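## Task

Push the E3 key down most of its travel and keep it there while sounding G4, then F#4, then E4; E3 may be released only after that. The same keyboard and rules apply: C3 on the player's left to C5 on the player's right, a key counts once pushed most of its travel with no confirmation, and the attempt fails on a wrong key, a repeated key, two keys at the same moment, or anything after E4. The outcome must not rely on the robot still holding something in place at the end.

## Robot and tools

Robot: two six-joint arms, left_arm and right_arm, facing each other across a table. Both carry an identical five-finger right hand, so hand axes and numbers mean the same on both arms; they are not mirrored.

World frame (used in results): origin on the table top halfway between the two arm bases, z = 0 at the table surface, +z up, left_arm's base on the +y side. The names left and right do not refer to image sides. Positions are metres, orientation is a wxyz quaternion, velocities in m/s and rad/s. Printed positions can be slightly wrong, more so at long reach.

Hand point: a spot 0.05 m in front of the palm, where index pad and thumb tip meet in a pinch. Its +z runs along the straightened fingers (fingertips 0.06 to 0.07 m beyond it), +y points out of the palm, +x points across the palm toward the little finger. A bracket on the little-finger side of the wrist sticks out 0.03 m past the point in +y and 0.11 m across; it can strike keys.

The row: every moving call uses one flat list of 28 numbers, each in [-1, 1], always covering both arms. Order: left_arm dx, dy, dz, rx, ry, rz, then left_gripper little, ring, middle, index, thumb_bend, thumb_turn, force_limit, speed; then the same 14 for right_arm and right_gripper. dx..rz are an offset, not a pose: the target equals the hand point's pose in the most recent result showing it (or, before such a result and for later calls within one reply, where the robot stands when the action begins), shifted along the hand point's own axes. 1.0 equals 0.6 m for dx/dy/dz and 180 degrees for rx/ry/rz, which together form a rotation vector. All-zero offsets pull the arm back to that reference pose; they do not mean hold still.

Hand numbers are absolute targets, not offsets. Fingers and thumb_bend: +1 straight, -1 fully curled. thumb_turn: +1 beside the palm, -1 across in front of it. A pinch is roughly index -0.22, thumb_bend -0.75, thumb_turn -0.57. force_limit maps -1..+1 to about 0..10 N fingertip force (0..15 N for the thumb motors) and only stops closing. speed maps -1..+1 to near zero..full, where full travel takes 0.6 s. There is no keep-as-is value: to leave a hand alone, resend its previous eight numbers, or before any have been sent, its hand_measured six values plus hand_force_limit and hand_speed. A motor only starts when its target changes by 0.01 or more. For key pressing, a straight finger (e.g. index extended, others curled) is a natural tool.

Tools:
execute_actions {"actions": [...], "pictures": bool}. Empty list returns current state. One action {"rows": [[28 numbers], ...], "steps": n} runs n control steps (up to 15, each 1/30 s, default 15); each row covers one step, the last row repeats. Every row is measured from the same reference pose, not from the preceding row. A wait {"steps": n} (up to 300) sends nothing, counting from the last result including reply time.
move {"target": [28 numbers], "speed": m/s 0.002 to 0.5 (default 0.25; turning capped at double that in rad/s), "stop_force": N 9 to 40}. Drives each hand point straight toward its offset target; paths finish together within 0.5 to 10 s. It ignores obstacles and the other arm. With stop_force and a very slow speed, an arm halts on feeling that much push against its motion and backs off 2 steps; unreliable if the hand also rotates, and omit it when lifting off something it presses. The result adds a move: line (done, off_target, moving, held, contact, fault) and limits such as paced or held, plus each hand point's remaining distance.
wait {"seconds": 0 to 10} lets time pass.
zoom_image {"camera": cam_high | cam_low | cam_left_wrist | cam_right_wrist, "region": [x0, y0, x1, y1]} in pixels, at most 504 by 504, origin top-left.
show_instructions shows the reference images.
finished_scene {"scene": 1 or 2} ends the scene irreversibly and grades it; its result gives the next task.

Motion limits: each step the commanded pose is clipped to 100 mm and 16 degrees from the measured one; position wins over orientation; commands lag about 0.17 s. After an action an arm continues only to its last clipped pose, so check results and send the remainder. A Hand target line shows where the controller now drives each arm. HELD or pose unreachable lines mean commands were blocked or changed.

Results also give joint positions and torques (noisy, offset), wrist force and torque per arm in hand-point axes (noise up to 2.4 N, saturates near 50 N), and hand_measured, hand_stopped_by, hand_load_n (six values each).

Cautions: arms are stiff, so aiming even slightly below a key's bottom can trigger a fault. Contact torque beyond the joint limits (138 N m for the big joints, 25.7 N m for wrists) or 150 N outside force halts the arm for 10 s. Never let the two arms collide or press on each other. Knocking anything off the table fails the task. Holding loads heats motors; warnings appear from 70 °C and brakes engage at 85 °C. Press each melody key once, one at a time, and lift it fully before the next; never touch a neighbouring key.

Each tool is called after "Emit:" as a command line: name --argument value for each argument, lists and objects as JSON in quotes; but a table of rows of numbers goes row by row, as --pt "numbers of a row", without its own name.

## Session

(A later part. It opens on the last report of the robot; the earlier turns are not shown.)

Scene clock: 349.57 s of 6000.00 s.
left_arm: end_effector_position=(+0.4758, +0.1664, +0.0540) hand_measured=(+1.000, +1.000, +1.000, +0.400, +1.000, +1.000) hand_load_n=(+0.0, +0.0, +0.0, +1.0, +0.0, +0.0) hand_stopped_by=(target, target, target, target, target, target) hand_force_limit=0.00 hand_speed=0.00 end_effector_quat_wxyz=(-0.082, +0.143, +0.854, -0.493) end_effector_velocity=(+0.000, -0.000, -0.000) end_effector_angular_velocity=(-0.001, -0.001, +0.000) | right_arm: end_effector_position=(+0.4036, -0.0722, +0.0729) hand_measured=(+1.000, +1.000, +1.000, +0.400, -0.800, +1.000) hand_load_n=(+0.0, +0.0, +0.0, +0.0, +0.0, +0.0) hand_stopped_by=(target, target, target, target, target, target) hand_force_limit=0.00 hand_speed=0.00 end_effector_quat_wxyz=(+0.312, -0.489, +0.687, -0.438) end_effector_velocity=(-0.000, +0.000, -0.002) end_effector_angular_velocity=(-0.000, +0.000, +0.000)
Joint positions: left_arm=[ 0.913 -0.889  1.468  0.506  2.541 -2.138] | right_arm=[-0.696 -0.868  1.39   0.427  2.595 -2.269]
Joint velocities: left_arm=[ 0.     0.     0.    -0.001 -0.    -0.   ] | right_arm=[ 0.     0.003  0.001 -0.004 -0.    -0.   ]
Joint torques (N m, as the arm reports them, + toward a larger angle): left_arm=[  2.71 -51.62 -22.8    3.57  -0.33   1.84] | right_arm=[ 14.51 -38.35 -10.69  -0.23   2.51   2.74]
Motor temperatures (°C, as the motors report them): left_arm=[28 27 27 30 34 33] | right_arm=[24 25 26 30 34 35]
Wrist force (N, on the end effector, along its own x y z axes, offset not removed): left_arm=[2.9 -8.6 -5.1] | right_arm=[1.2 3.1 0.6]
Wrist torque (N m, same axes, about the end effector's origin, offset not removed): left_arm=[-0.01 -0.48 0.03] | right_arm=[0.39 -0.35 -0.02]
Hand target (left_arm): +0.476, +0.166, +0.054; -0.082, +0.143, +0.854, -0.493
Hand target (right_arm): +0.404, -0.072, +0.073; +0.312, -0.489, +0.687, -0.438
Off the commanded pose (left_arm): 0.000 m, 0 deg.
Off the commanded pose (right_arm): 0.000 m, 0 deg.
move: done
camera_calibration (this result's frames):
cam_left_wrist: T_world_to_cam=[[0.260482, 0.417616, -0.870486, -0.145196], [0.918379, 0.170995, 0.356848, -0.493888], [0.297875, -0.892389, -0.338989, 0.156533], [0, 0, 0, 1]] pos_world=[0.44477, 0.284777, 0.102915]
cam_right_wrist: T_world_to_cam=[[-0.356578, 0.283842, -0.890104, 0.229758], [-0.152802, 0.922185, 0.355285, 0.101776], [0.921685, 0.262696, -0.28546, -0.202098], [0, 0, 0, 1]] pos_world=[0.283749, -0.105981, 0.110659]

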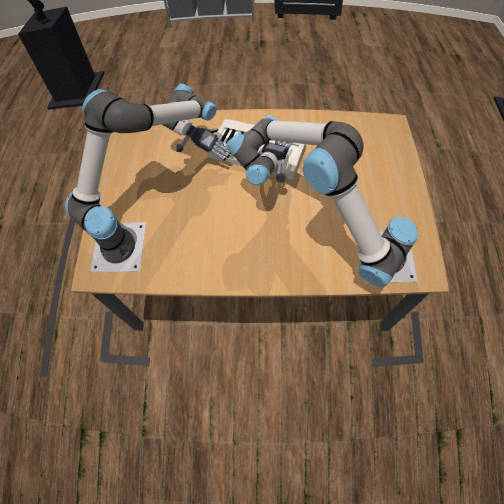

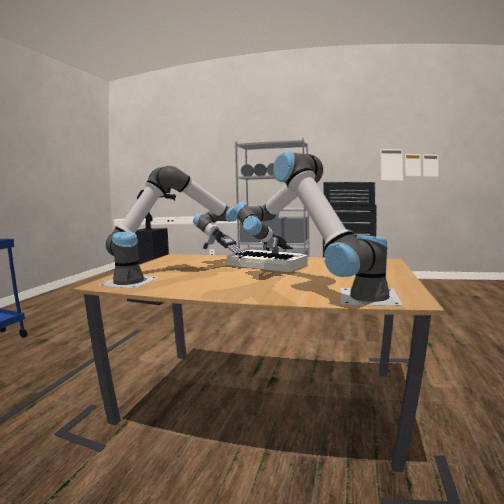

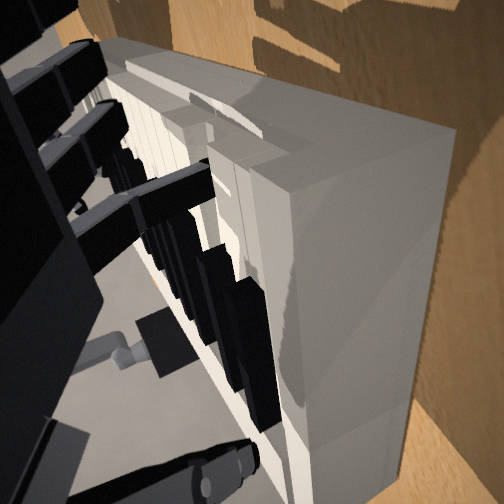

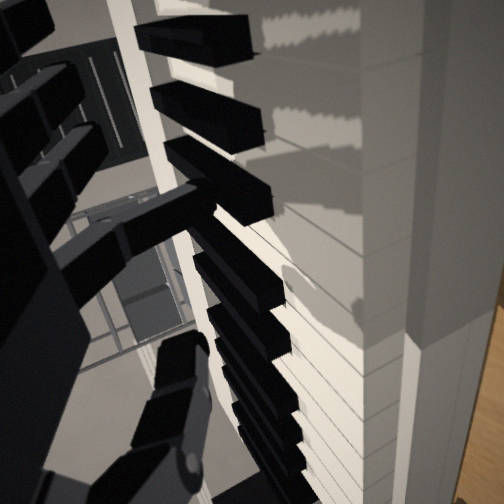

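Emit:
move --target '[0,0,0,0,0,0,1,1,1,0.4,1,1,0,0, 0,0.00861,0.00401,0,0,0,1,1,1,0.4,-0.8,1,0,0]' --speed 0.015

Emit:
move --target '[0,0,0,0,0,0,1,1,1,0.4,1,1,0,0, 0,0.00604,0.00282,0,0,0,1,1,1,0.4,-0.8,1,0,0]' --speed 0.004 --stop_force 9

Emit:
zoom_image --camera "cam_right_wrist" --region '[140, 100, 320, 280]'

Scene clock: 394.53 s of 6000.00 s.
left_arm: end_effector_position=(+0.4758, +0.1664, +0.0540) hand_measured=(+1.000, +1.000, +1.000, +0.400, +1.000, +1.000) hand_load_n=(+0.0, +0.0, +0.0, +1.0, +0.0, +0.0) hand_stopped_by=(target, target, target, target, target, target) hand_force_limit=0.00 hand_speed=0.00 end_effector_quat_wxyz=(-0.082, +0.143, +0.854, -0.493) end_effector_velocity=(+0.000, +0.000, +0.000) end_effector_angular_velocity=(-0.001, -0.001, +0.001) | right_arm: end_effector_position=(+0.4036, -0.0722, +0.0675) hand_measured=(+1.000, +1.000, +1.000, +0.400, -0.800, +1.000) hand_load_n=(+0.0, +0.0, +0.0, -0.5, +0.0, +0.0) hand_stopped_by=(target, target, target, target, target, target) hand_force_limit=0.00 hand_speed=0.00 end_effector_quat_wxyz=(+0.312, -0.489, +0.687, -0.438) end_effector_velocity=(+0.000, +0.000, -0.002) end_effector_angular_velocity=(+0.000, -0.000, +0.000)
Joint positions: left_arm=[ 0.913 -0.889  1.468  0.506  2.541 -2.138] | right_arm=[-0.696 -0.862  1.395  0.416  2.595 -2.269]
Joint velocities: left_arm=[ 0.001 -0.    -0.    -0.001  0.     0.   ] | right_arm=[ 0.     0.003  0.001 -0.005 -0.    -0.   ]
Joint torques (N m, as the arm reports them, + toward a larger angle): left_arm=[  2.96 -50.53 -22.15   3.64  -0.12   1.81] | right_arm=[  8.98 -36.07  -9.22  -0.1    1.52   0.67]
Motor temperatures (°C, as the motors report them): left_arm=[28 27 27 30 34 33] | right_arm=[24 25 26 30 34 35]
Wrist force (N, on the end effector, along its own x y z axes, offset not removed): left_arm=[2.6 -6.5 -5.3] | right_arm=[0.9 1.3 -1.6]
Wrist torque (N m, same axes, about the end effector's origin, offset not removed): left_arm=[0.31 -0.35 0.01] | right_arm=[0.39 -0.29 0.02]
Hand target (left_arm): +0.476, +0.166, +0.054; -0.082, +0.143, +0.854, -0.493
Hand target (right_arm): +0.404, -0.072, +0.067; +0.312, -0.489, +0.687, -0.438
Off the commanded pose (left_arm): 0.000 m, 0 deg.
Off the commanded pose (right_arm): 0.000 m, 0 deg.
After step 90, 41.27 s passed at rest.
move: done
camera_calibration (this result's frames):
cam_left_wrist: T_world_to_cam=[[0.260482, 0.417616, -0.870486, -0.145196], [0.918379, 0.170995, 0.356848, -0.493888], [0.297875, -0.892388, -0.338989, 0.156533], [0, 0, 0, 1]] pos_world=[0.44477, 0.284777, 0.102915]
cam_right_wrist: T_world_to_cam=[[-0.356561, 0.283758, -0.890138, 0.224941], [-0.152803, 0.92222, 0.355193, 0.103707], [0.921692, 0.262663, -0.285469, -0.203629], [0, 0, 0, 1]] pos_world=[0.283735, -0.105983, 0.105262]

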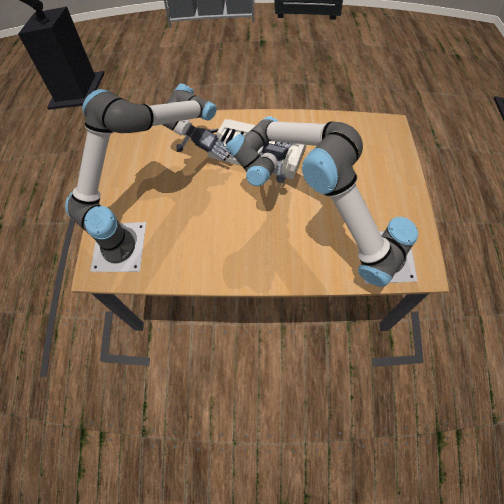

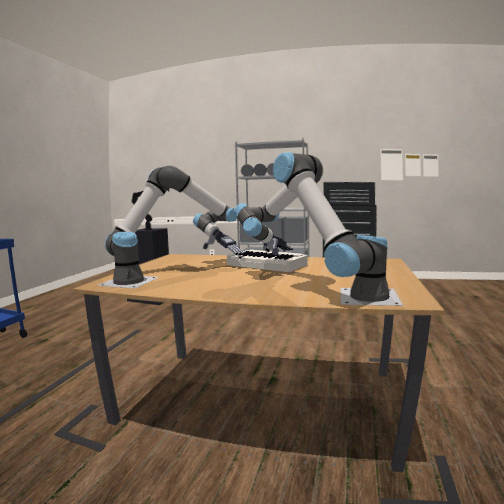

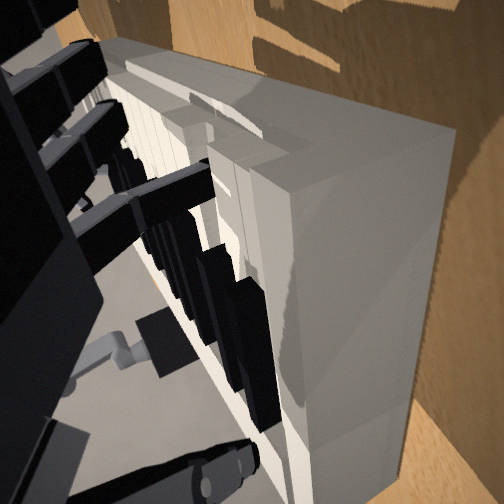

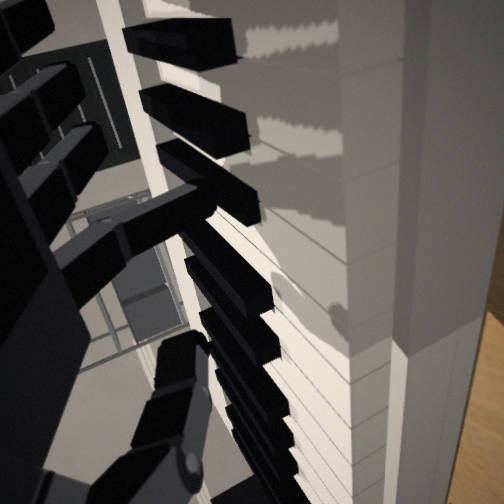

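Scene clock: 395.27 s of 6000.00 s.
left_arm: end_effector_position=(+0.4758, +0.1664, +0.0540) hand_measured=(+1.000, +1.000, +1.000, +0.400, +1.000, +1.000) hand_load_n=(+0.0, +0.0, +0.0, +1.5, +0.0, +0.0) hand_stopped_by=(target, target, target, target, target, target) hand_force_limit=0.00 hand_speed=0.00 end_effector_quat_wxyz=(-0.082, +0.143, +0.854, -0.493) end_effector_velocity=(-0.001, -0.000, -0.000) end_effector_angular_velocity=(+0.001, +0.002, -0.001) | right_arm: end_effector_position=(+0.4036, -0.0722, +0.0660) hand_measured=(+1.000, +1.000, +1.000, +0.400, -0.800, +1.000) hand_load_n=(+0.0, +0.0, +0.0, +0.5, +0.0, +0.0) hand_stopped_by=(target, target, target, target, target, target) hand_force_limit=0.00 hand_speed=0.00 end_effector_quat_wxyz=(+0.312, -0.489, +0.687, -0.438) end_effector_velocity=(-0.000, -0.001, +0.002) end_effector_angular_velocity=(-0.002, +0.001, -0.000)
Joint positions: left_arm=[ 0.913 -0.889  1.468  0.506  2.541 -2.138] | right_arm=[-0.696 -0.86   1.396  0.413  2.595 -2.269]
Joint velocities: left_arm=[-0.001  0.     0.     0.002  0.    -0.   ] | right_arm=[-0.    -0.003  0.001  0.004  0.    -0.001]
Joint torques (N m, as the arm reports them, + toward a larger angle): left_arm=[  3.81 -51.54 -21.89   3.57  -0.31   1.67] | right_arm=[  9.48 -44.85 -14.8    2.97   1.2    1.77]
Motor temperatures (°C, as the motors report them): left_arm=[28 27 27 30 34 33] | right_arm=[24 25 26 30 34 35]
Wrist force (N, on the end effector, along its own x y z axes, offset not removed): left_arm=[0.3 -5.5 -4.0] | right_arm=[1.6 -10.1 -12.9]
Wrist torque (N m, same axes, about the end effector's origin, offset not removed): left_arm=[0.29 -0.18 0.02] | right_arm=[1.01 -0.35 0.05]
Hand target (left_arm): +0.476, +0.166, +0.054; -0.082, +0.143, +0.854, -0.493
Hand target (right_arm): +0.404, -0.072, +0.066; +0.312, -0.489, +0.687, -0.438
Off the commanded pose (left_arm): 0.000 m, 0 deg.
Off the commanded pose (right_arm): 0.003 m, 0 deg.
move: contact (right_arm)
camera_calibration (this result's frames):
cam_left_wrist: T_world_to_cam=[[0.260482, 0.417616, -0.870486, -0.145196], [0.918379, 0.170995, 0.356849, -0.493888], [0.297875, -0.892388, -0.338989, 0.156533], [0, 0, 0, 1]] pos_world=[0.44477, 0.284777, 0.102915]
cam_right_wrist: T_world_to_cam=[[-0.356619, 0.283684, -0.890138, 0.22364], [-0.152779, 0.92225, 0.355126, 0.104249], [0.921673, 0.262639, -0.285551, -0.204017], [0, 0, 0, 1]] pos_world=[0.283718, -0.106004, 0.103792]

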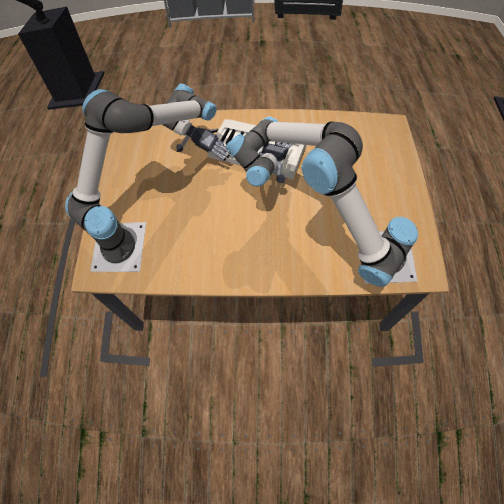

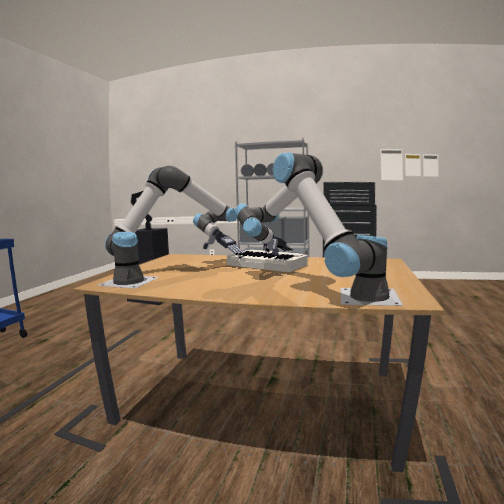

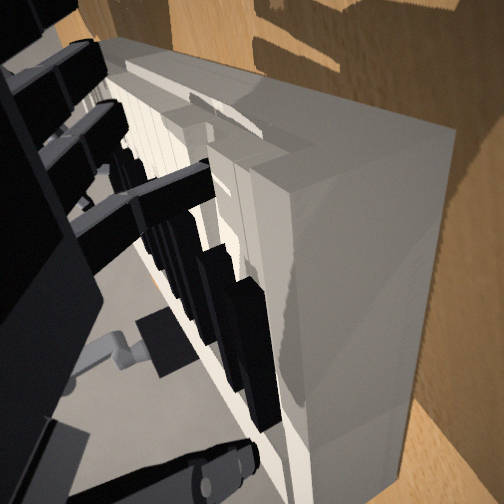

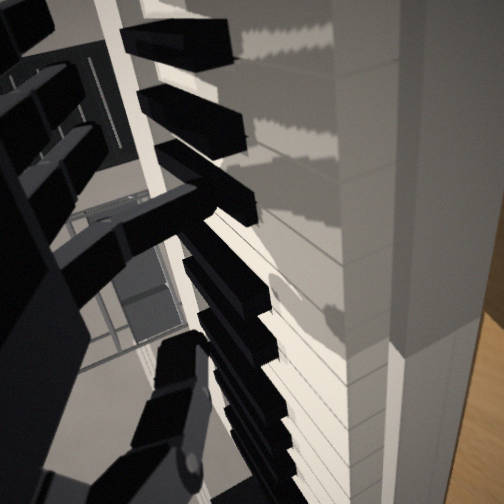

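Region (140, 100, 320, 280) of cam_right_wrist's 504x504 image, scaled by 2.800, with more detail than that image has.

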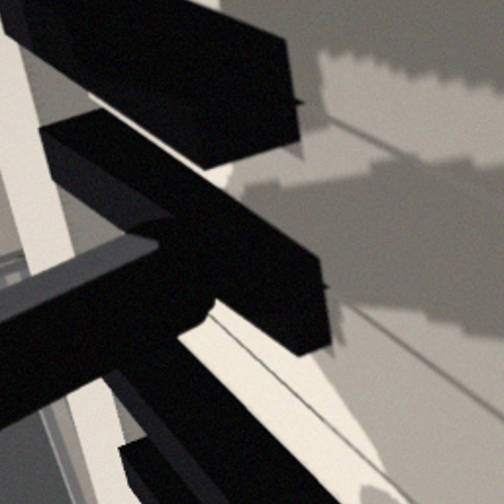

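Emit:
move --target '[0,0,0,0,0,0,1,1,1,0.4,1,1,0,0, 0,-0.01964,-0.00916,0,0,0,1,1,1,0.4,-0.8,1,0,0]' --speed 0.04

Emit:
move --target '[0,0,0,0,0,0,1,1,1,0.4,1,1,0,0, -0.0544,0.03078,-0.066,0,0,0,1,1,1,0.4,-0.8,1,0,0]' --speed 0.08

Emit:
move --target '[0,0,0,0,0,0,1,1,1,0.4,1,1,0,0, 0,0.02145,0.01,0,0,0,1,1,1,0.4,-0.8,1,0,0]' --speed 0.04

Emit:
zoom_image --camera "cam_right_wrist" --region '[140, 100, 320, 280]'

Scene clock: 404.27 s of 6000.00 s.
left_arm: end_effector_position=(+0.4758, +0.1664, +0.0540) hand_measured=(+1.000, +1.000, +1.000, +0.400, +1.000, +1.000) hand_load_n=(+0.0, +0.0, +0.0, +1.5, +0.0, +0.0) hand_stopped_by=(target, target, target, target, target, target) hand_force_limit=0.00 hand_speed=0.00 end_effector_quat_wxyz=(-0.082, +0.143, +0.854, -0.493) end_effector_velocity=(-0.001, -0.001, +0.000) end_effector_angular_velocity=(+0.000, +0.000, -0.002) | right_arm: end_effector_position=(+0.4036, -0.0723, +0.0787) hand_measured=(+1.000, +1.000, +1.000, +0.400, -0.800, +1.000) hand_load_n=(+0.0, +0.0, +0.0, +0.0, +0.0, +0.0) hand_stopped_by=(target, target, target, target, target, target) hand_force_limit=0.00 hand_speed=0.00 end_effector_quat_wxyz=(+0.312, -0.489, +0.687, -0.438) end_effector_velocity=(-0.000, -0.000, +0.002) end_effector_angular_velocity=(-0.001, +0.001, -0.000)
Joint positions: left_arm=[ 0.913 -0.889  1.468  0.506  2.541 -2.138] | right_arm=[-0.696 -0.875  1.386  0.438  2.595 -2.269]
Joint velocities: left_arm=[-0.002 -0.    -0.     0.    -0.     0.   ] | right_arm=[ 0.    -0.002 -0.002  0.005  0.     0.   ]
Joint torques (N m, as the arm reports them, + toward a larger angle): left_arm=[  2.07 -51.39 -22.81   3.69  -0.25   1.86] | right_arm=[  2.88 -56.29 -24.71   3.02  -0.19  -0.96]
Motor temperatures (°C, as the motors report them): left_arm=[28 27 27 30 34 33] | right_arm=[24 25 26 30 34 35]
Wrist force (N, on the end effector, along its own x y z axes, offset not removed): left_arm=[1.5 -6.3 -3.3] | right_arm=[1.6 1.7 1.4]
Wrist torque (N m, same axes, about the end effector's origin, offset not removed): left_arm=[0.19 -0.37 0.03] | right_arm=[0.19 -0.42 0.00]
Hand target (left_arm): +0.476, +0.166, +0.054; -0.082, +0.143, +0.854, -0.493
Hand target (right_arm): +0.404, -0.072, +0.079; +0.312, -0.489, +0.687, -0.438
Off the commanded pose (left_arm): 0.000 m, 0 deg.
Off the commanded pose (right_arm): 0.000 m, 0 deg.
After step 90, 5.20 s passed at rest.
move: done
camera_calibration (this result's frames):
cam_left_wrist: T_world_to_cam=[[0.260482, 0.417616, -0.870486, -0.145196], [0.918379, 0.170995, 0.356848, -0.493888], [0.297875, -0.892389, -0.338989, 0.156533], [0, 0, 0, 1]] pos_world=[0.44477, 0.284777, 0.102915]
cam_right_wrist: T_world_to_cam=[[-0.356642, 0.283585, -0.890161, 0.234972], [-0.152842, 0.922268, 0.35505, 0.0997664], [0.921654, 0.262679, -0.285576, -0.200368], [0, 0, 0, 1]] pos_world=[0.283719, -0.106013, 0.116521]

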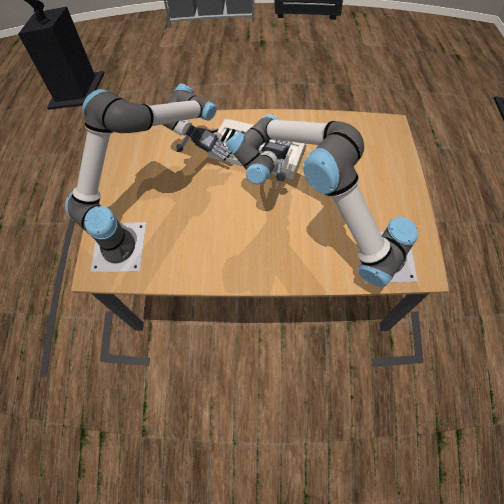

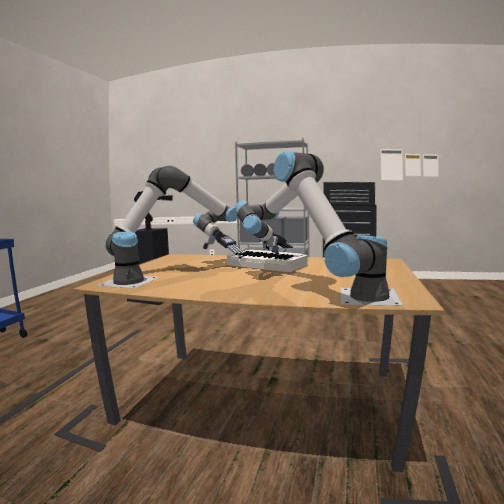

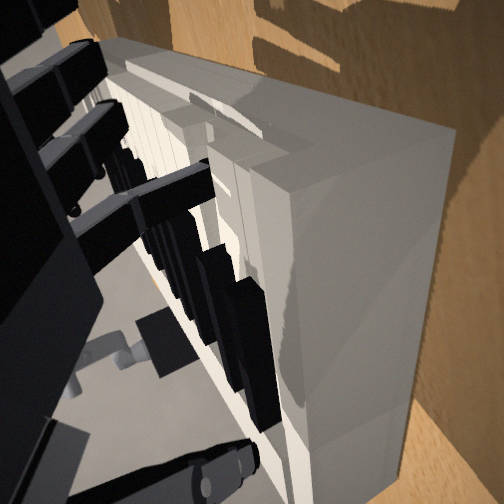

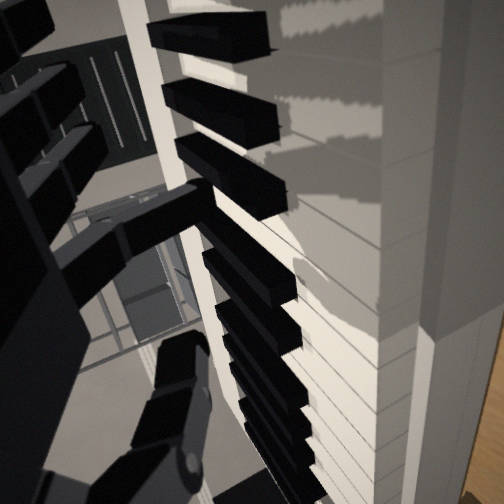

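Scene clock: 405.43 s of 6000.00 s.
left_arm: end_effector_position=(+0.4758, +0.1664, +0.0540) hand_measured=(+1.000, +1.000, +1.000, +0.400, +1.000, +1.000) hand_load_n=(+0.0, +0.0, +0.0, +1.5, +0.0, +0.0) hand_stopped_by=(target, target, target, target, target, target) hand_force_limit=0.00 hand_speed=0.00 end_effector_quat_wxyz=(-0.082, +0.143, +0.854, -0.493) end_effector_velocity=(-0.000, -0.000, +0.000) end_effector_angular_velocity=(-0.000, -0.000, -0.001) | right_arm: end_effector_position=(+0.3731, -0.0274, +0.0788) hand_measured=(+1.000, +1.000, +1.000, +0.400, -0.800, +1.000) hand_load_n=(+0.0, +0.0, +0.0, +0.0, +0.0, +0.0) hand_stopped_by=(target, target, target, target, target, target) hand_force_limit=0.00 hand_speed=0.00 end_effector_quat_wxyz=(+0.312, -0.489, +0.687, -0.438) end_effector_velocity=(-0.001, +0.002, +0.000) end_effector_angular_velocity=(+0.001, +0.000, -0.003)
Joint positions: left_arm=[ 0.913 -0.889  1.468  0.506  2.541 -2.138] | right_arm=[-0.603 -0.781  1.246  0.62   2.644 -2.111]
Joint velocities: left_arm=[-0.001 -0.    -0.     0.    -0.     0.   ] | right_arm=[ 0.003  0.007 -0.011  0.015  0.002  0.013]
Joint torques (N m, as the arm reports them, + toward a larger angle): left_arm=[  3.69 -50.74 -21.83   3.53  -0.32   1.77] | right_arm=[ 13.4  -40.41 -22.95   3.28   3.7    2.78]
Motor temperatures (°C, as the motors report them): left_arm=[28 27 27 30 34 33] | right_arm=[24 25 26 30 34 35]
Wrist force (N, on the end effector, along its own x y z axes, offset not removed): left_arm=[1.8 -8.6 -4.7] | right_arm=[1.6 2.4 0.6]
Wrist torque (N m, same axes, about the end effector's origin, offset not removed): left_arm=[0.00 -0.26 -0.15] | right_arm=[0.28 -0.41 0.03]
Hand target (left_arm): +0.476, +0.166, +0.054; -0.082, +0.143, +0.854, -0.493
Hand target (right_arm): +0.373, -0.027, +0.079; +0.312, -0.489, +0.687, -0.438
Off the commanded pose (left_arm): 0.000 m, 0 deg.
Off the commanded pose (right_arm): 0.000 m, 0 deg.
move: done
camera_calibration (this result's frames):
cam_left_wrist: T_world_to_cam=[[0.260482, 0.417616, -0.870486, -0.145196], [0.918379, 0.170995, 0.356849, -0.493888], [0.297875, -0.892388, -0.338989, 0.156533], [0, 0, 0, 1]] pos_world=[0.44477, 0.284777, 0.102915]
cam_right_wrist: T_world_to_cam=[[-0.356478, 0.283457, -0.890267, 0.211348], [-0.153364, 0.922189, 0.35503, 0.0538709], [0.921631, 0.263095, -0.285268, -0.184042], [0, 0, 0, 1]] pos_world=[0.253221, -0.061167, 0.116529]

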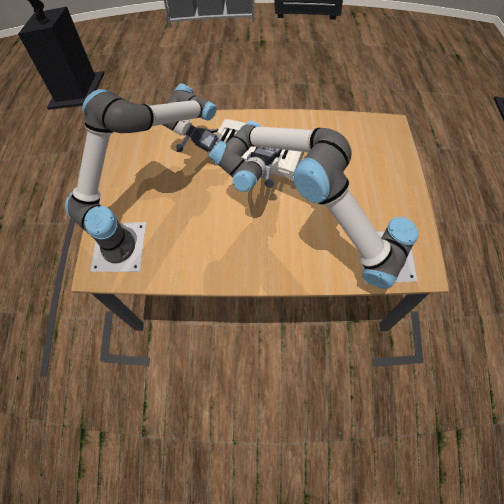

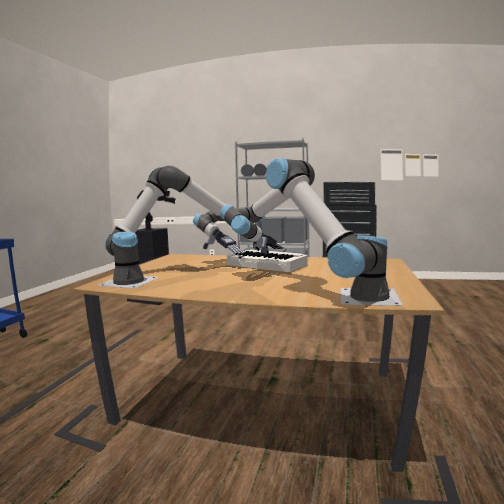

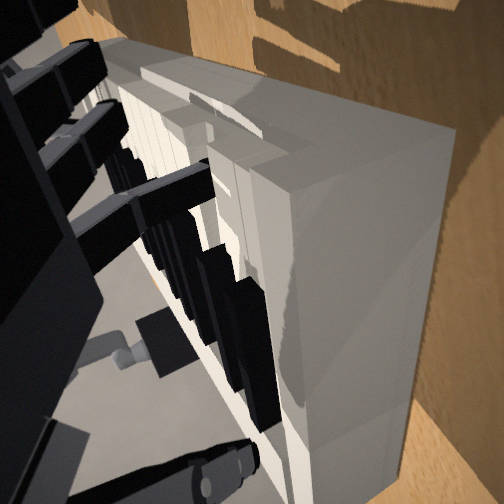

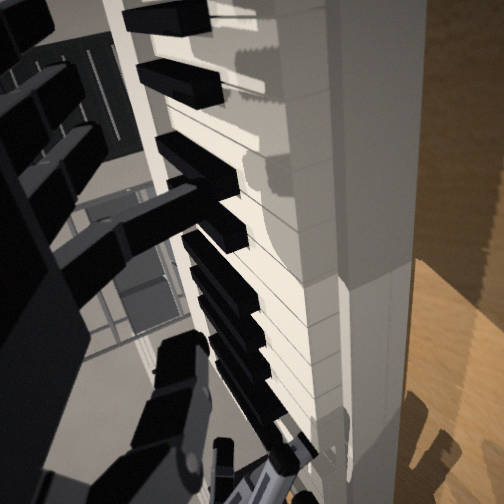

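Scene clock: 406.23 s of 6000.00 s.
left_arm: end_effector_position=(+0.4758, +0.1664, +0.0540) hand_measured=(+1.000, +1.000, +1.000, +0.400, +1.000, +1.000) hand_load_n=(+0.0, +0.0, +0.0, +1.5, +0.0, +0.0) hand_stopped_by=(target, target, target, target, target, target) hand_force_limit=0.00 hand_speed=0.00 end_effector_quat_wxyz=(-0.082, +0.143, +0.854, -0.493) end_effector_velocity=(-0.000, -0.000, -0.000) end_effector_angular_velocity=(-0.000, -0.000, -0.001) | right_arm: end_effector_position=(+0.3731, -0.0274, +0.0649) hand_measured=(+1.000, +1.000, +1.000, +0.400, -0.800, +1.000) hand_load_n=(+0.0, +0.0, +0.0, +0.0, +0.0, +0.0) hand_stopped_by=(target, target, target, target, target, target) hand_force_limit=0.00 hand_speed=0.00 end_effector_quat_wxyz=(+0.312, -0.489, +0.687, -0.438) end_effector_velocity=(-0.000, -0.000, -0.003) end_effector_angular_velocity=(+0.000, +0.000, -0.000)
Joint positions: left_arm=[ 0.913 -0.889  1.468  0.506  2.541 -2.138] | right_arm=[-0.603 -0.765  1.256  0.594  2.644 -2.111]
Joint velocities: left_arm=[-0.001  0.    -0.    -0.     0.    -0.   ] | right_arm=[-0.     0.002  0.003 -0.006 -0.     0.   ]
Joint torques (N m, as the arm reports them, + toward a larger angle): left_arm=[  2.35 -50.4  -22.16   3.58  -0.18   1.76] | right_arm=[-12.94 -41.56  -9.93  -0.32   0.51  -2.16]
Motor temperatures (°C, as the motors report them): left_arm=[28 27 27 30 34 33] | right_arm=[24 25 26 30 34 35]
Wrist force (N, on the end effector, along its own x y z axes, offset not removed): left_arm=[1.0 -6.7 -4.7] | right_arm=[1.6 1.8 -0.2]
Wrist torque (N m, same axes, about the end effector's origin, offset not removed): left_arm=[0.33 -0.15 -0.03] | right_arm=[0.31 -0.39 -0.04]
Hand target (left_arm): +0.476, +0.166, +0.054; -0.082, +0.143, +0.854, -0.493
Hand target (right_arm): +0.373, -0.027, +0.065; +0.312, -0.489, +0.687, -0.438
Off the commanded pose (left_arm): 0.000 m, 0 deg.
Off the commanded pose (right_arm): 0.000 m, 0 deg.
move: done
camera_calibration (this result's frames):
cam_left_wrist: T_world_to_cam=[[0.260482, 0.417616, -0.870486, -0.145196], [0.918379, 0.170995, 0.356849, -0.493888], [0.297875, -0.892389, -0.338989, 0.156533], [0, 0, 0, 1]] pos_world=[0.44477, 0.284777, 0.102915]
cam_right_wrist: T_world_to_cam=[[-0.356435, 0.283439, -0.89029, 0.198975], [-0.153339, 0.922208, 0.354991, 0.0587945], [0.921651, 0.263048, -0.285245, -0.187998], [0, 0, 0, 1]] pos_world=[0.253205, -0.0611655, 0.102648]

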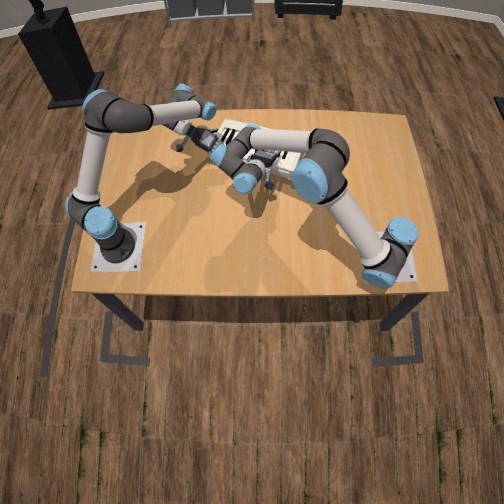

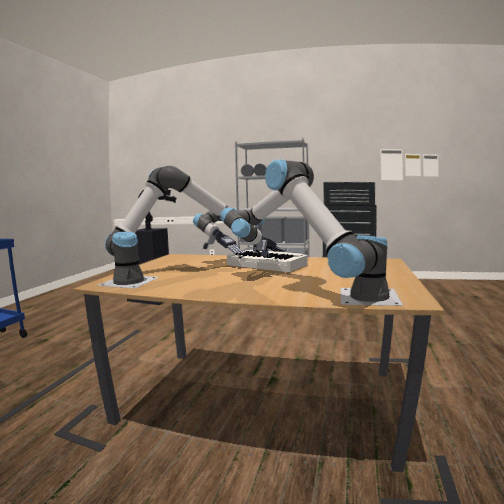

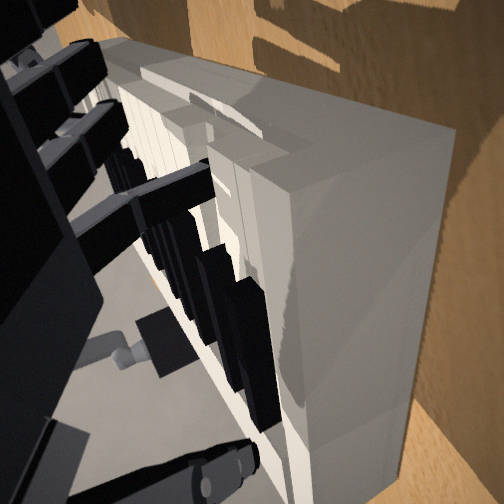

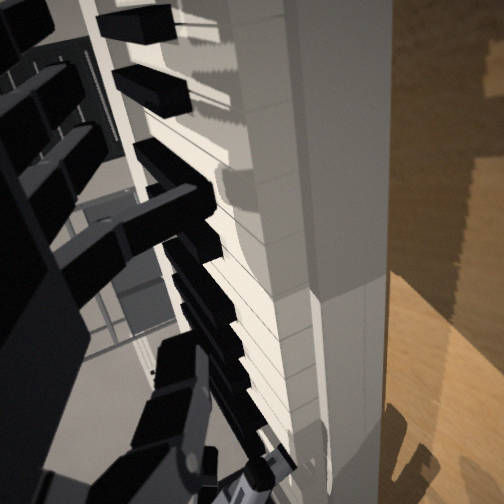

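Region (140, 100, 320, 280) of cam_right_wrist's 504x504 image, scaled by 2.800, with more detail than that image has.

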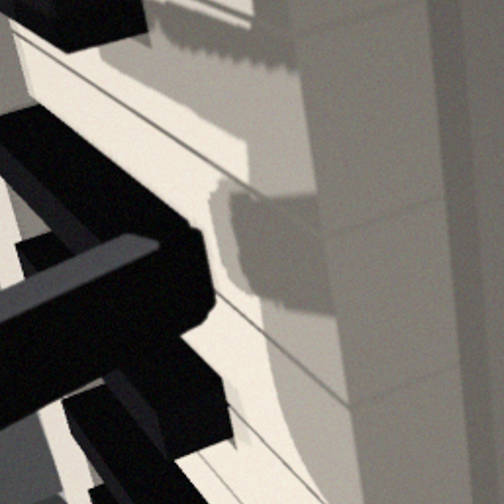

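Emit:
move --target '[0,0,0,0,0,0,1,1,1,0.4,1,1,0,0, 0,0.01767,0.00824,0,0,0,1,1,1,0.4,-0.8,1,0,0]' --speed 0.025

Emit:
move --target '[0,0,0,0,0,0,1,1,1,0.4,1,1,0,0, 0,0.00604,0.00282,0,0,0,1,1,1,0.4,-0.8,1,0,0]' --speed 0.004 --stop_force 9

Emit:
zoom_image --camera "cam_right_wrist" --region '[140, 100, 320, 280]'

Emit:
move --target '[0,-0.03608,-0.02083,0,0,0,1,1,1,0.4,1,1,0,0, 0,-0.03776,-0.01761,0,0,0,1,1,1,0.4,-0.8,1,0,0]' --speed 0.05

Scene clock: 416.50 s of 6000.00 s.
left_arm: end_effector_position=(+0.4758, +0.1664, +0.0540) hand_measured=(+1.000, +1.000, +1.000, +0.400, +1.000, +1.000) hand_load_n=(+0.0, +0.0, +0.0, +1.5, +0.0, +0.0) hand_stopped_by=(target, target, target, target, target, target) hand_force_limit=0.00 hand_speed=0.00 end_effector_quat_wxyz=(-0.082, +0.143, +0.854, -0.493) end_effector_velocity=(+0.000, +0.000, +0.000) end_effector_angular_velocity=(-0.000, -0.000, +0.000) | right_arm: end_effector_position=(+0.3731, -0.0274, +0.0534) hand_measured=(+1.000, +1.000, +1.000, +0.400, -0.800, +1.000) hand_load_n=(+0.0, +0.0, +0.0, -0.5, +0.0, +0.0) hand_stopped_by=(target, target, target, target, target, target) hand_force_limit=0.00 hand_speed=0.00 end_effector_quat_wxyz=(+0.312, -0.489, +0.687, -0.438) end_effector_velocity=(-0.000, -0.000, -0.002) end_effector_angular_velocity=(-0.001, +0.001, +0.000)
Joint positions: left_arm=[ 0.913 -0.889  1.468  0.506  2.541 -2.138] | right_arm=[-0.603 -0.751  1.264  0.573  2.644 -2.111]
Joint velocities: left_arm=[ 0. -0. -0.  0.  0. -0.] | right_arm=[-0.     0.002  0.003 -0.004  0.    -0.001]
Joint torques (N m, as the arm reports them, + toward a larger angle): left_arm=[  2.94 -51.4  -21.98   3.41  -0.14   1.91] | right_arm=[ -2.84 -41.87  -9.29  -0.08   2.37   1.93]
Motor temperatures (°C, as the motors report them): left_arm=[28 27 27 30 34 33] | right_arm=[24 25 26 30 34 35]
Wrist force (N, on the end effector, along its own x y z axes, offset not removed): left_arm=[0.5 -8.0 -5.1] | right_arm=[1.1 2.0 -1.6]
Wrist torque (N m, same axes, about the end effector's origin, offset not removed): left_arm=[0.05 -0.06 -0.20] | right_arm=[0.44 -0.30 -0.05]
Hand target (left_arm): +0.476, +0.166, +0.054; -0.082, +0.143, +0.854, -0.493
Hand target (right_arm): +0.373, -0.027, +0.053; +0.312, -0.489, +0.687, -0.438
Off the commanded pose (left_arm): 0.000 m, 0 deg.
Off the commanded pose (right_arm): 0.000 m, 0 deg.
After step 90, 6.47 s passed at rest.
move: done
camera_calibration (this result's frames):
cam_left_wrist: T_world_to_cam=[[0.260482, 0.417616, -0.870486, -0.145196], [0.918379, 0.170995, 0.356849, -0.493888], [0.297875, -0.892388, -0.338989, 0.156533], [0, 0, 0, 1]] pos_world=[0.44477, 0.284777, 0.102915]
cam_right_wrist: T_world_to_cam=[[-0.356482, 0.283501, -0.890252, 0.188792], [-0.153295, 0.922191, 0.355056, 0.0628399], [0.921641, 0.263042, -0.285285, -0.191262], [0, 0, 0, 1]] pos_world=[0.253208, -0.0611632, 0.0911967]

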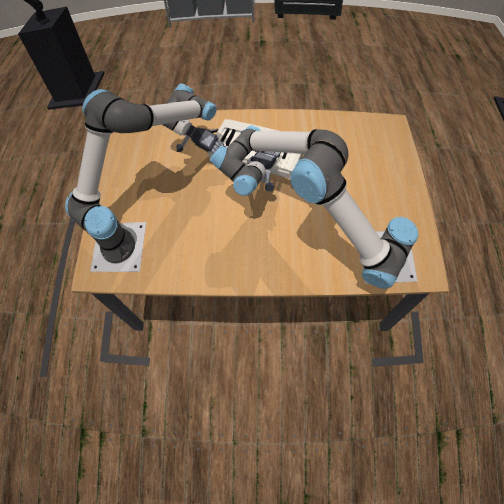

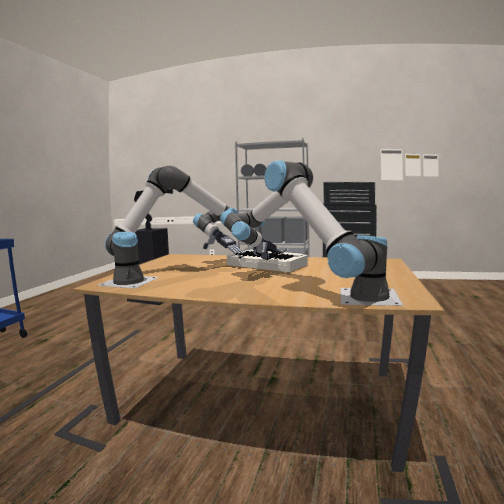

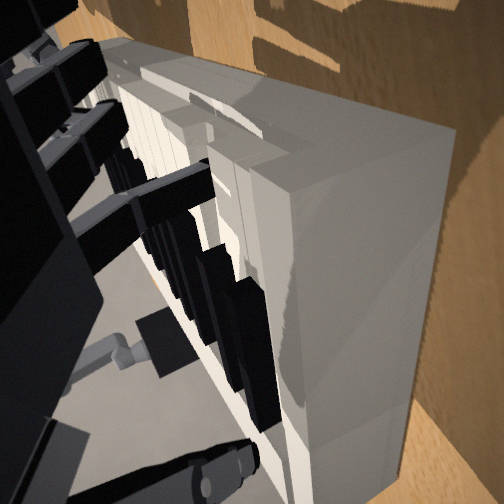

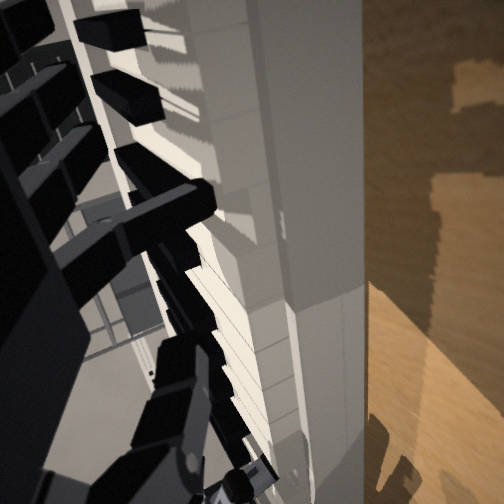

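Scene clock: 417.40 s of 6000.00 s.
left_arm: end_effector_position=(+0.4758, +0.1664, +0.0540) hand_measured=(+1.000, +1.000, +1.000, +0.400, +1.000, +1.000) hand_load_n=(+0.0, +0.0, +0.0, +1.0, +0.0, +0.0) hand_stopped_by=(target, target, target, target, target, target) hand_force_limit=0.00 hand_speed=0.00 end_effector_quat_wxyz=(-0.082, +0.143, +0.854, -0.493) end_effector_velocity=(+0.000, +0.000, -0.000) end_effector_angular_velocity=(-0.000, -0.000, +0.001) | right_arm: end_effector_position=(+0.3731, -0.0274, +0.0513) hand_measured=(+1.000, +1.000, +1.000, +0.400, -0.800, +1.000) hand_load_n=(+0.0, +0.0, +0.0, +0.5, +0.0, +0.0) hand_stopped_by=(target, target, target, target, target, target) hand_force_limit=0.00 hand_speed=0.00 end_effector_quat_wxyz=(+0.312, -0.489, +0.687, -0.438) end_effector_velocity=(-0.000, -0.001, +0.000) end_effector_angular_velocity=(-0.003, +0.002, -0.000)
Joint positions: left_arm=[ 0.913 -0.889  1.468  0.506  2.541 -2.138] | right_arm=[-0.603 -0.749  1.265  0.569  2.644 -2.111]
Joint velocities: left_arm=[ 0.001 -0.     0.    -0.001  0.     0.   ] | right_arm=[-0.    -0.001 -0.     0.004 -0.     0.   ]
Joint torques (N m, as the arm reports them, + toward a larger angle): left_arm=[  2.46 -51.07 -21.64   3.5   -0.33   1.78] | right_arm=[ -2.66 -50.97 -14.31   3.06   0.81   1.86]
Motor temperatures (°C, as the motors report them): left_arm=[28 27 27 30 34 33] | right_arm=[24 25 26 30 34 35]
Wrist force (N, on the end effector, along its own x y z axes, offset not removed): left_arm=[3.5 -6.0 -4.6] | right_arm=[2.4 -6.3 -10.4]
Wrist torque (N m, same axes, about the end effector's origin, offset not removed): left_arm=[0.22 -0.67 0.01] | right_arm=[1.13 -0.48 0.08]
Hand target (left_arm): +0.476, +0.166, +0.054; -0.082, +0.143, +0.854, -0.493
Hand target (right_arm): +0.373, -0.027, +0.052; +0.312, -0.489, +0.687, -0.438
Off the commanded pose (left_arm): 0.000 m, 0 deg.
Off the commanded pose (right_arm): 0.002 m, 0 deg.
move: contact (right_arm)
camera_calibration (this result's frames):
cam_left_wrist: T_world_to_cam=[[0.260482, 0.417616, -0.870486, -0.145196], [0.918379, 0.170995, 0.356848, -0.493888], [0.297874, -0.892389, -0.338989, 0.156533], [0, 0, 0, 1]] pos_world=[0.44477, 0.284777, 0.102915]
cam_right_wrist: T_world_to_cam=[[-0.356452, 0.283425, -0.890288, 0.186913], [-0.153255, 0.922236, 0.354956, 0.0636105], [0.921659, 0.262966, -0.285297, -0.191858], [0, 0, 0, 1]] pos_world=[0.253202, -0.0611877, 0.0890913]

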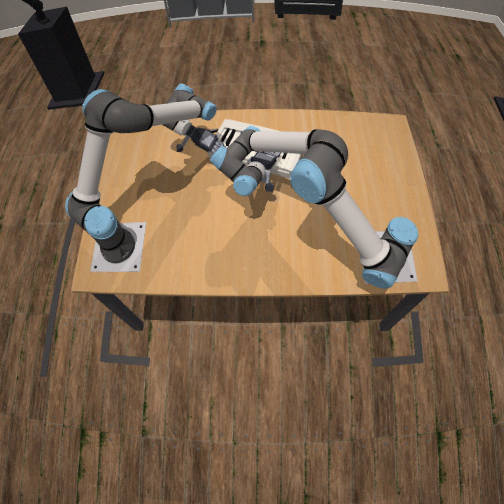

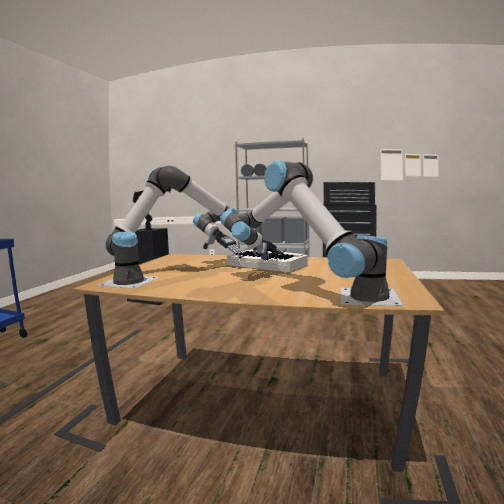

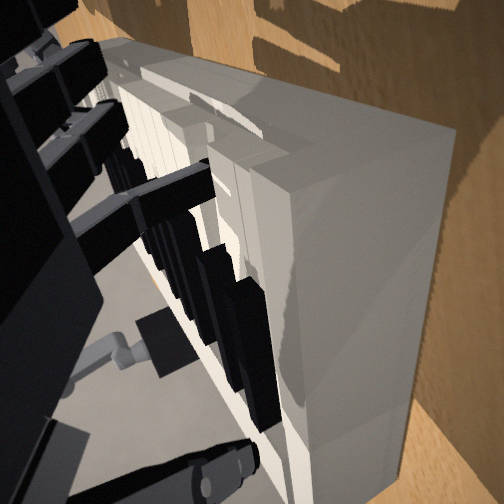

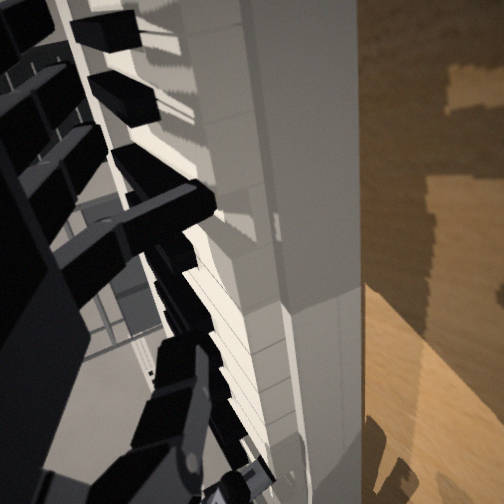

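Region (140, 100, 320, 280) of cam_right_wrist's 504x504 image, scaled by 2.800, with more detail than that image has.

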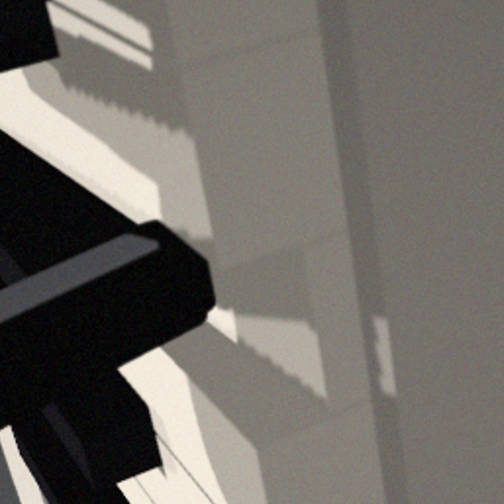

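Scene clock: 418.30 s of 6000.00 s.
left_arm: end_effector_position=(+0.4758, +0.1665, +0.0787) hand_measured=(+1.000, +1.000, +1.000, +0.400, +1.000, +1.000) hand_load_n=(+0.0, +0.0, +0.0, +0.0, +0.0, +0.0) hand_stopped_by=(target, target, target, target, target, target) hand_force_limit=0.00 hand_speed=0.00 end_effector_quat_wxyz=(-0.082, +0.142, +0.854, -0.493) end_effector_velocity=(+0.000, -0.000, +0.002) end_effector_angular_velocity=(-0.000, -0.002, -0.001) | right_arm: end_effector_position=(+0.3731, -0.0274, +0.0760) hand_measured=(+1.000, +1.000, +1.000, +0.400, -0.800, +1.000) hand_load_n=(+0.0, +0.0, +0.0, +0.0, +0.0, +0.0) hand_stopped_by=(target, target, target, target, target, target) hand_force_limit=0.00 hand_speed=0.00 end_effector_quat_wxyz=(+0.312, -0.489, +0.687, -0.438) end_effector_velocity=(-0.000, +0.000, +0.003) end_effector_angular_velocity=(+0.002, -0.001, -0.001)
Joint positions: left_arm=[ 0.913 -0.919  1.449  0.556  2.541 -2.138] | right_arm=[-0.603 -0.778  1.248  0.615  2.644 -2.111]
Joint velocities: left_arm=[-0.    -0.003 -0.002  0.005 -0.     0.002] | right_arm=[ 0.    -0.004 -0.002  0.005 -0.     0.002]
Joint torques (N m, as the arm reports them, + toward a larger angle): left_arm=[  5.01 -56.27 -25.67   3.99   0.1    2.75] | right_arm=[-13.37 -58.39 -23.1    3.37  -0.79   2.88]
Motor temperatures (°C, as the motors report them): left_arm=[28 27 27 30 34 33] | right_arm=[24 25 26 30 34 35]
Wrist force (N, on the end effector, along its own x y z axes, offset not removed): left_arm=[0.2 -0.3 0.4] | right_arm=[1.3 2.9 0.2]
Wrist torque (N m, same axes, about the end effector's origin, offset not removed): left_arm=[-0.11 -0.32 -0.17] | right_arm=[0.40 -0.34 0.05]
Hand target (left_arm): +0.476, +0.166, +0.079; -0.082, +0.143, +0.854, -0.493
Hand target (right_arm): +0.373, -0.027, +0.076; +0.312, -0.489, +0.687, -0.438
Off the commanded pose (left_arm): 0.000 m, 0 deg.
Off the commanded pose (right_arm): 0.000 m, 0 deg.
move: done
camera_calibration (this result's frames):
cam_left_wrist: T_world_to_cam=[[0.260281, 0.417712, -0.8705, -0.123631], [0.918411, 0.171106, 0.356712, -0.502745], [0.297951, -0.892322, -0.339096, 0.164882], [0, 0, 0, 1]] pos_world=[0.444779, 0.284793, 0.127625]
cam_right_wrist: T_world_to_cam=[[-0.356498, 0.283287, -0.890313, 0.208929], [-0.153338, 0.922262, 0.354853, 0.0548881], [0.921627, 0.263023, -0.285346, -0.184793], [0, 0, 0, 1]] pos_world=[0.253209, -0.0612033, 0.113805]

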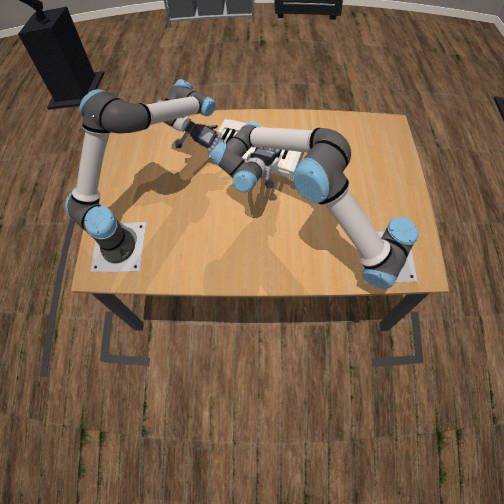

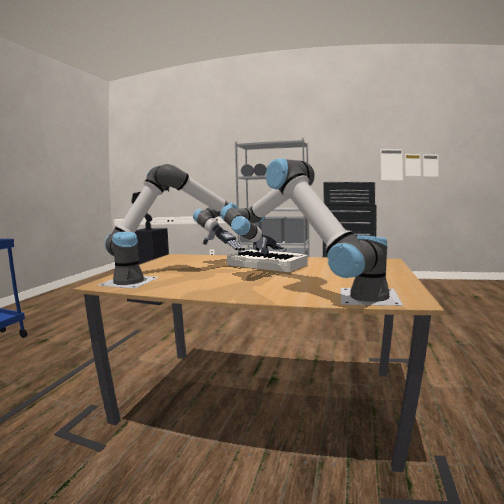

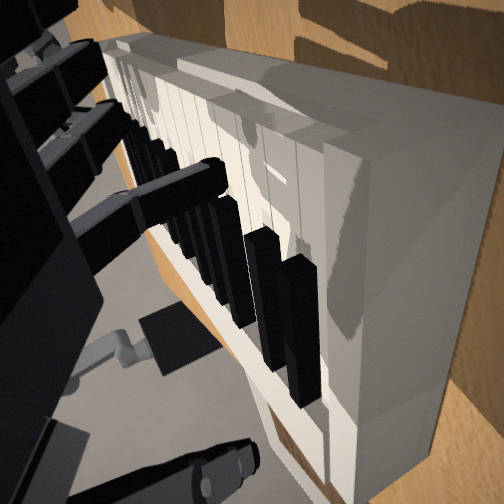

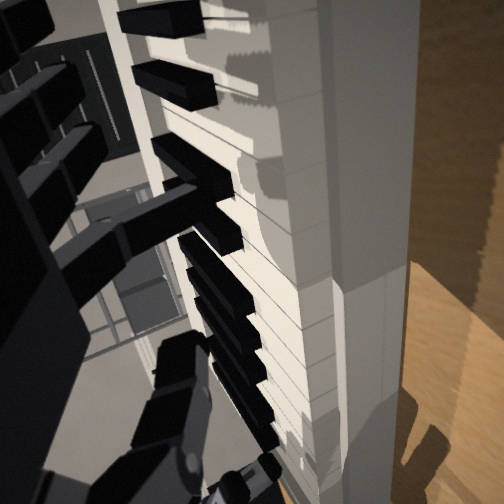

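Emit:
finished_scene --scene 2

The scene is finished: the task was done.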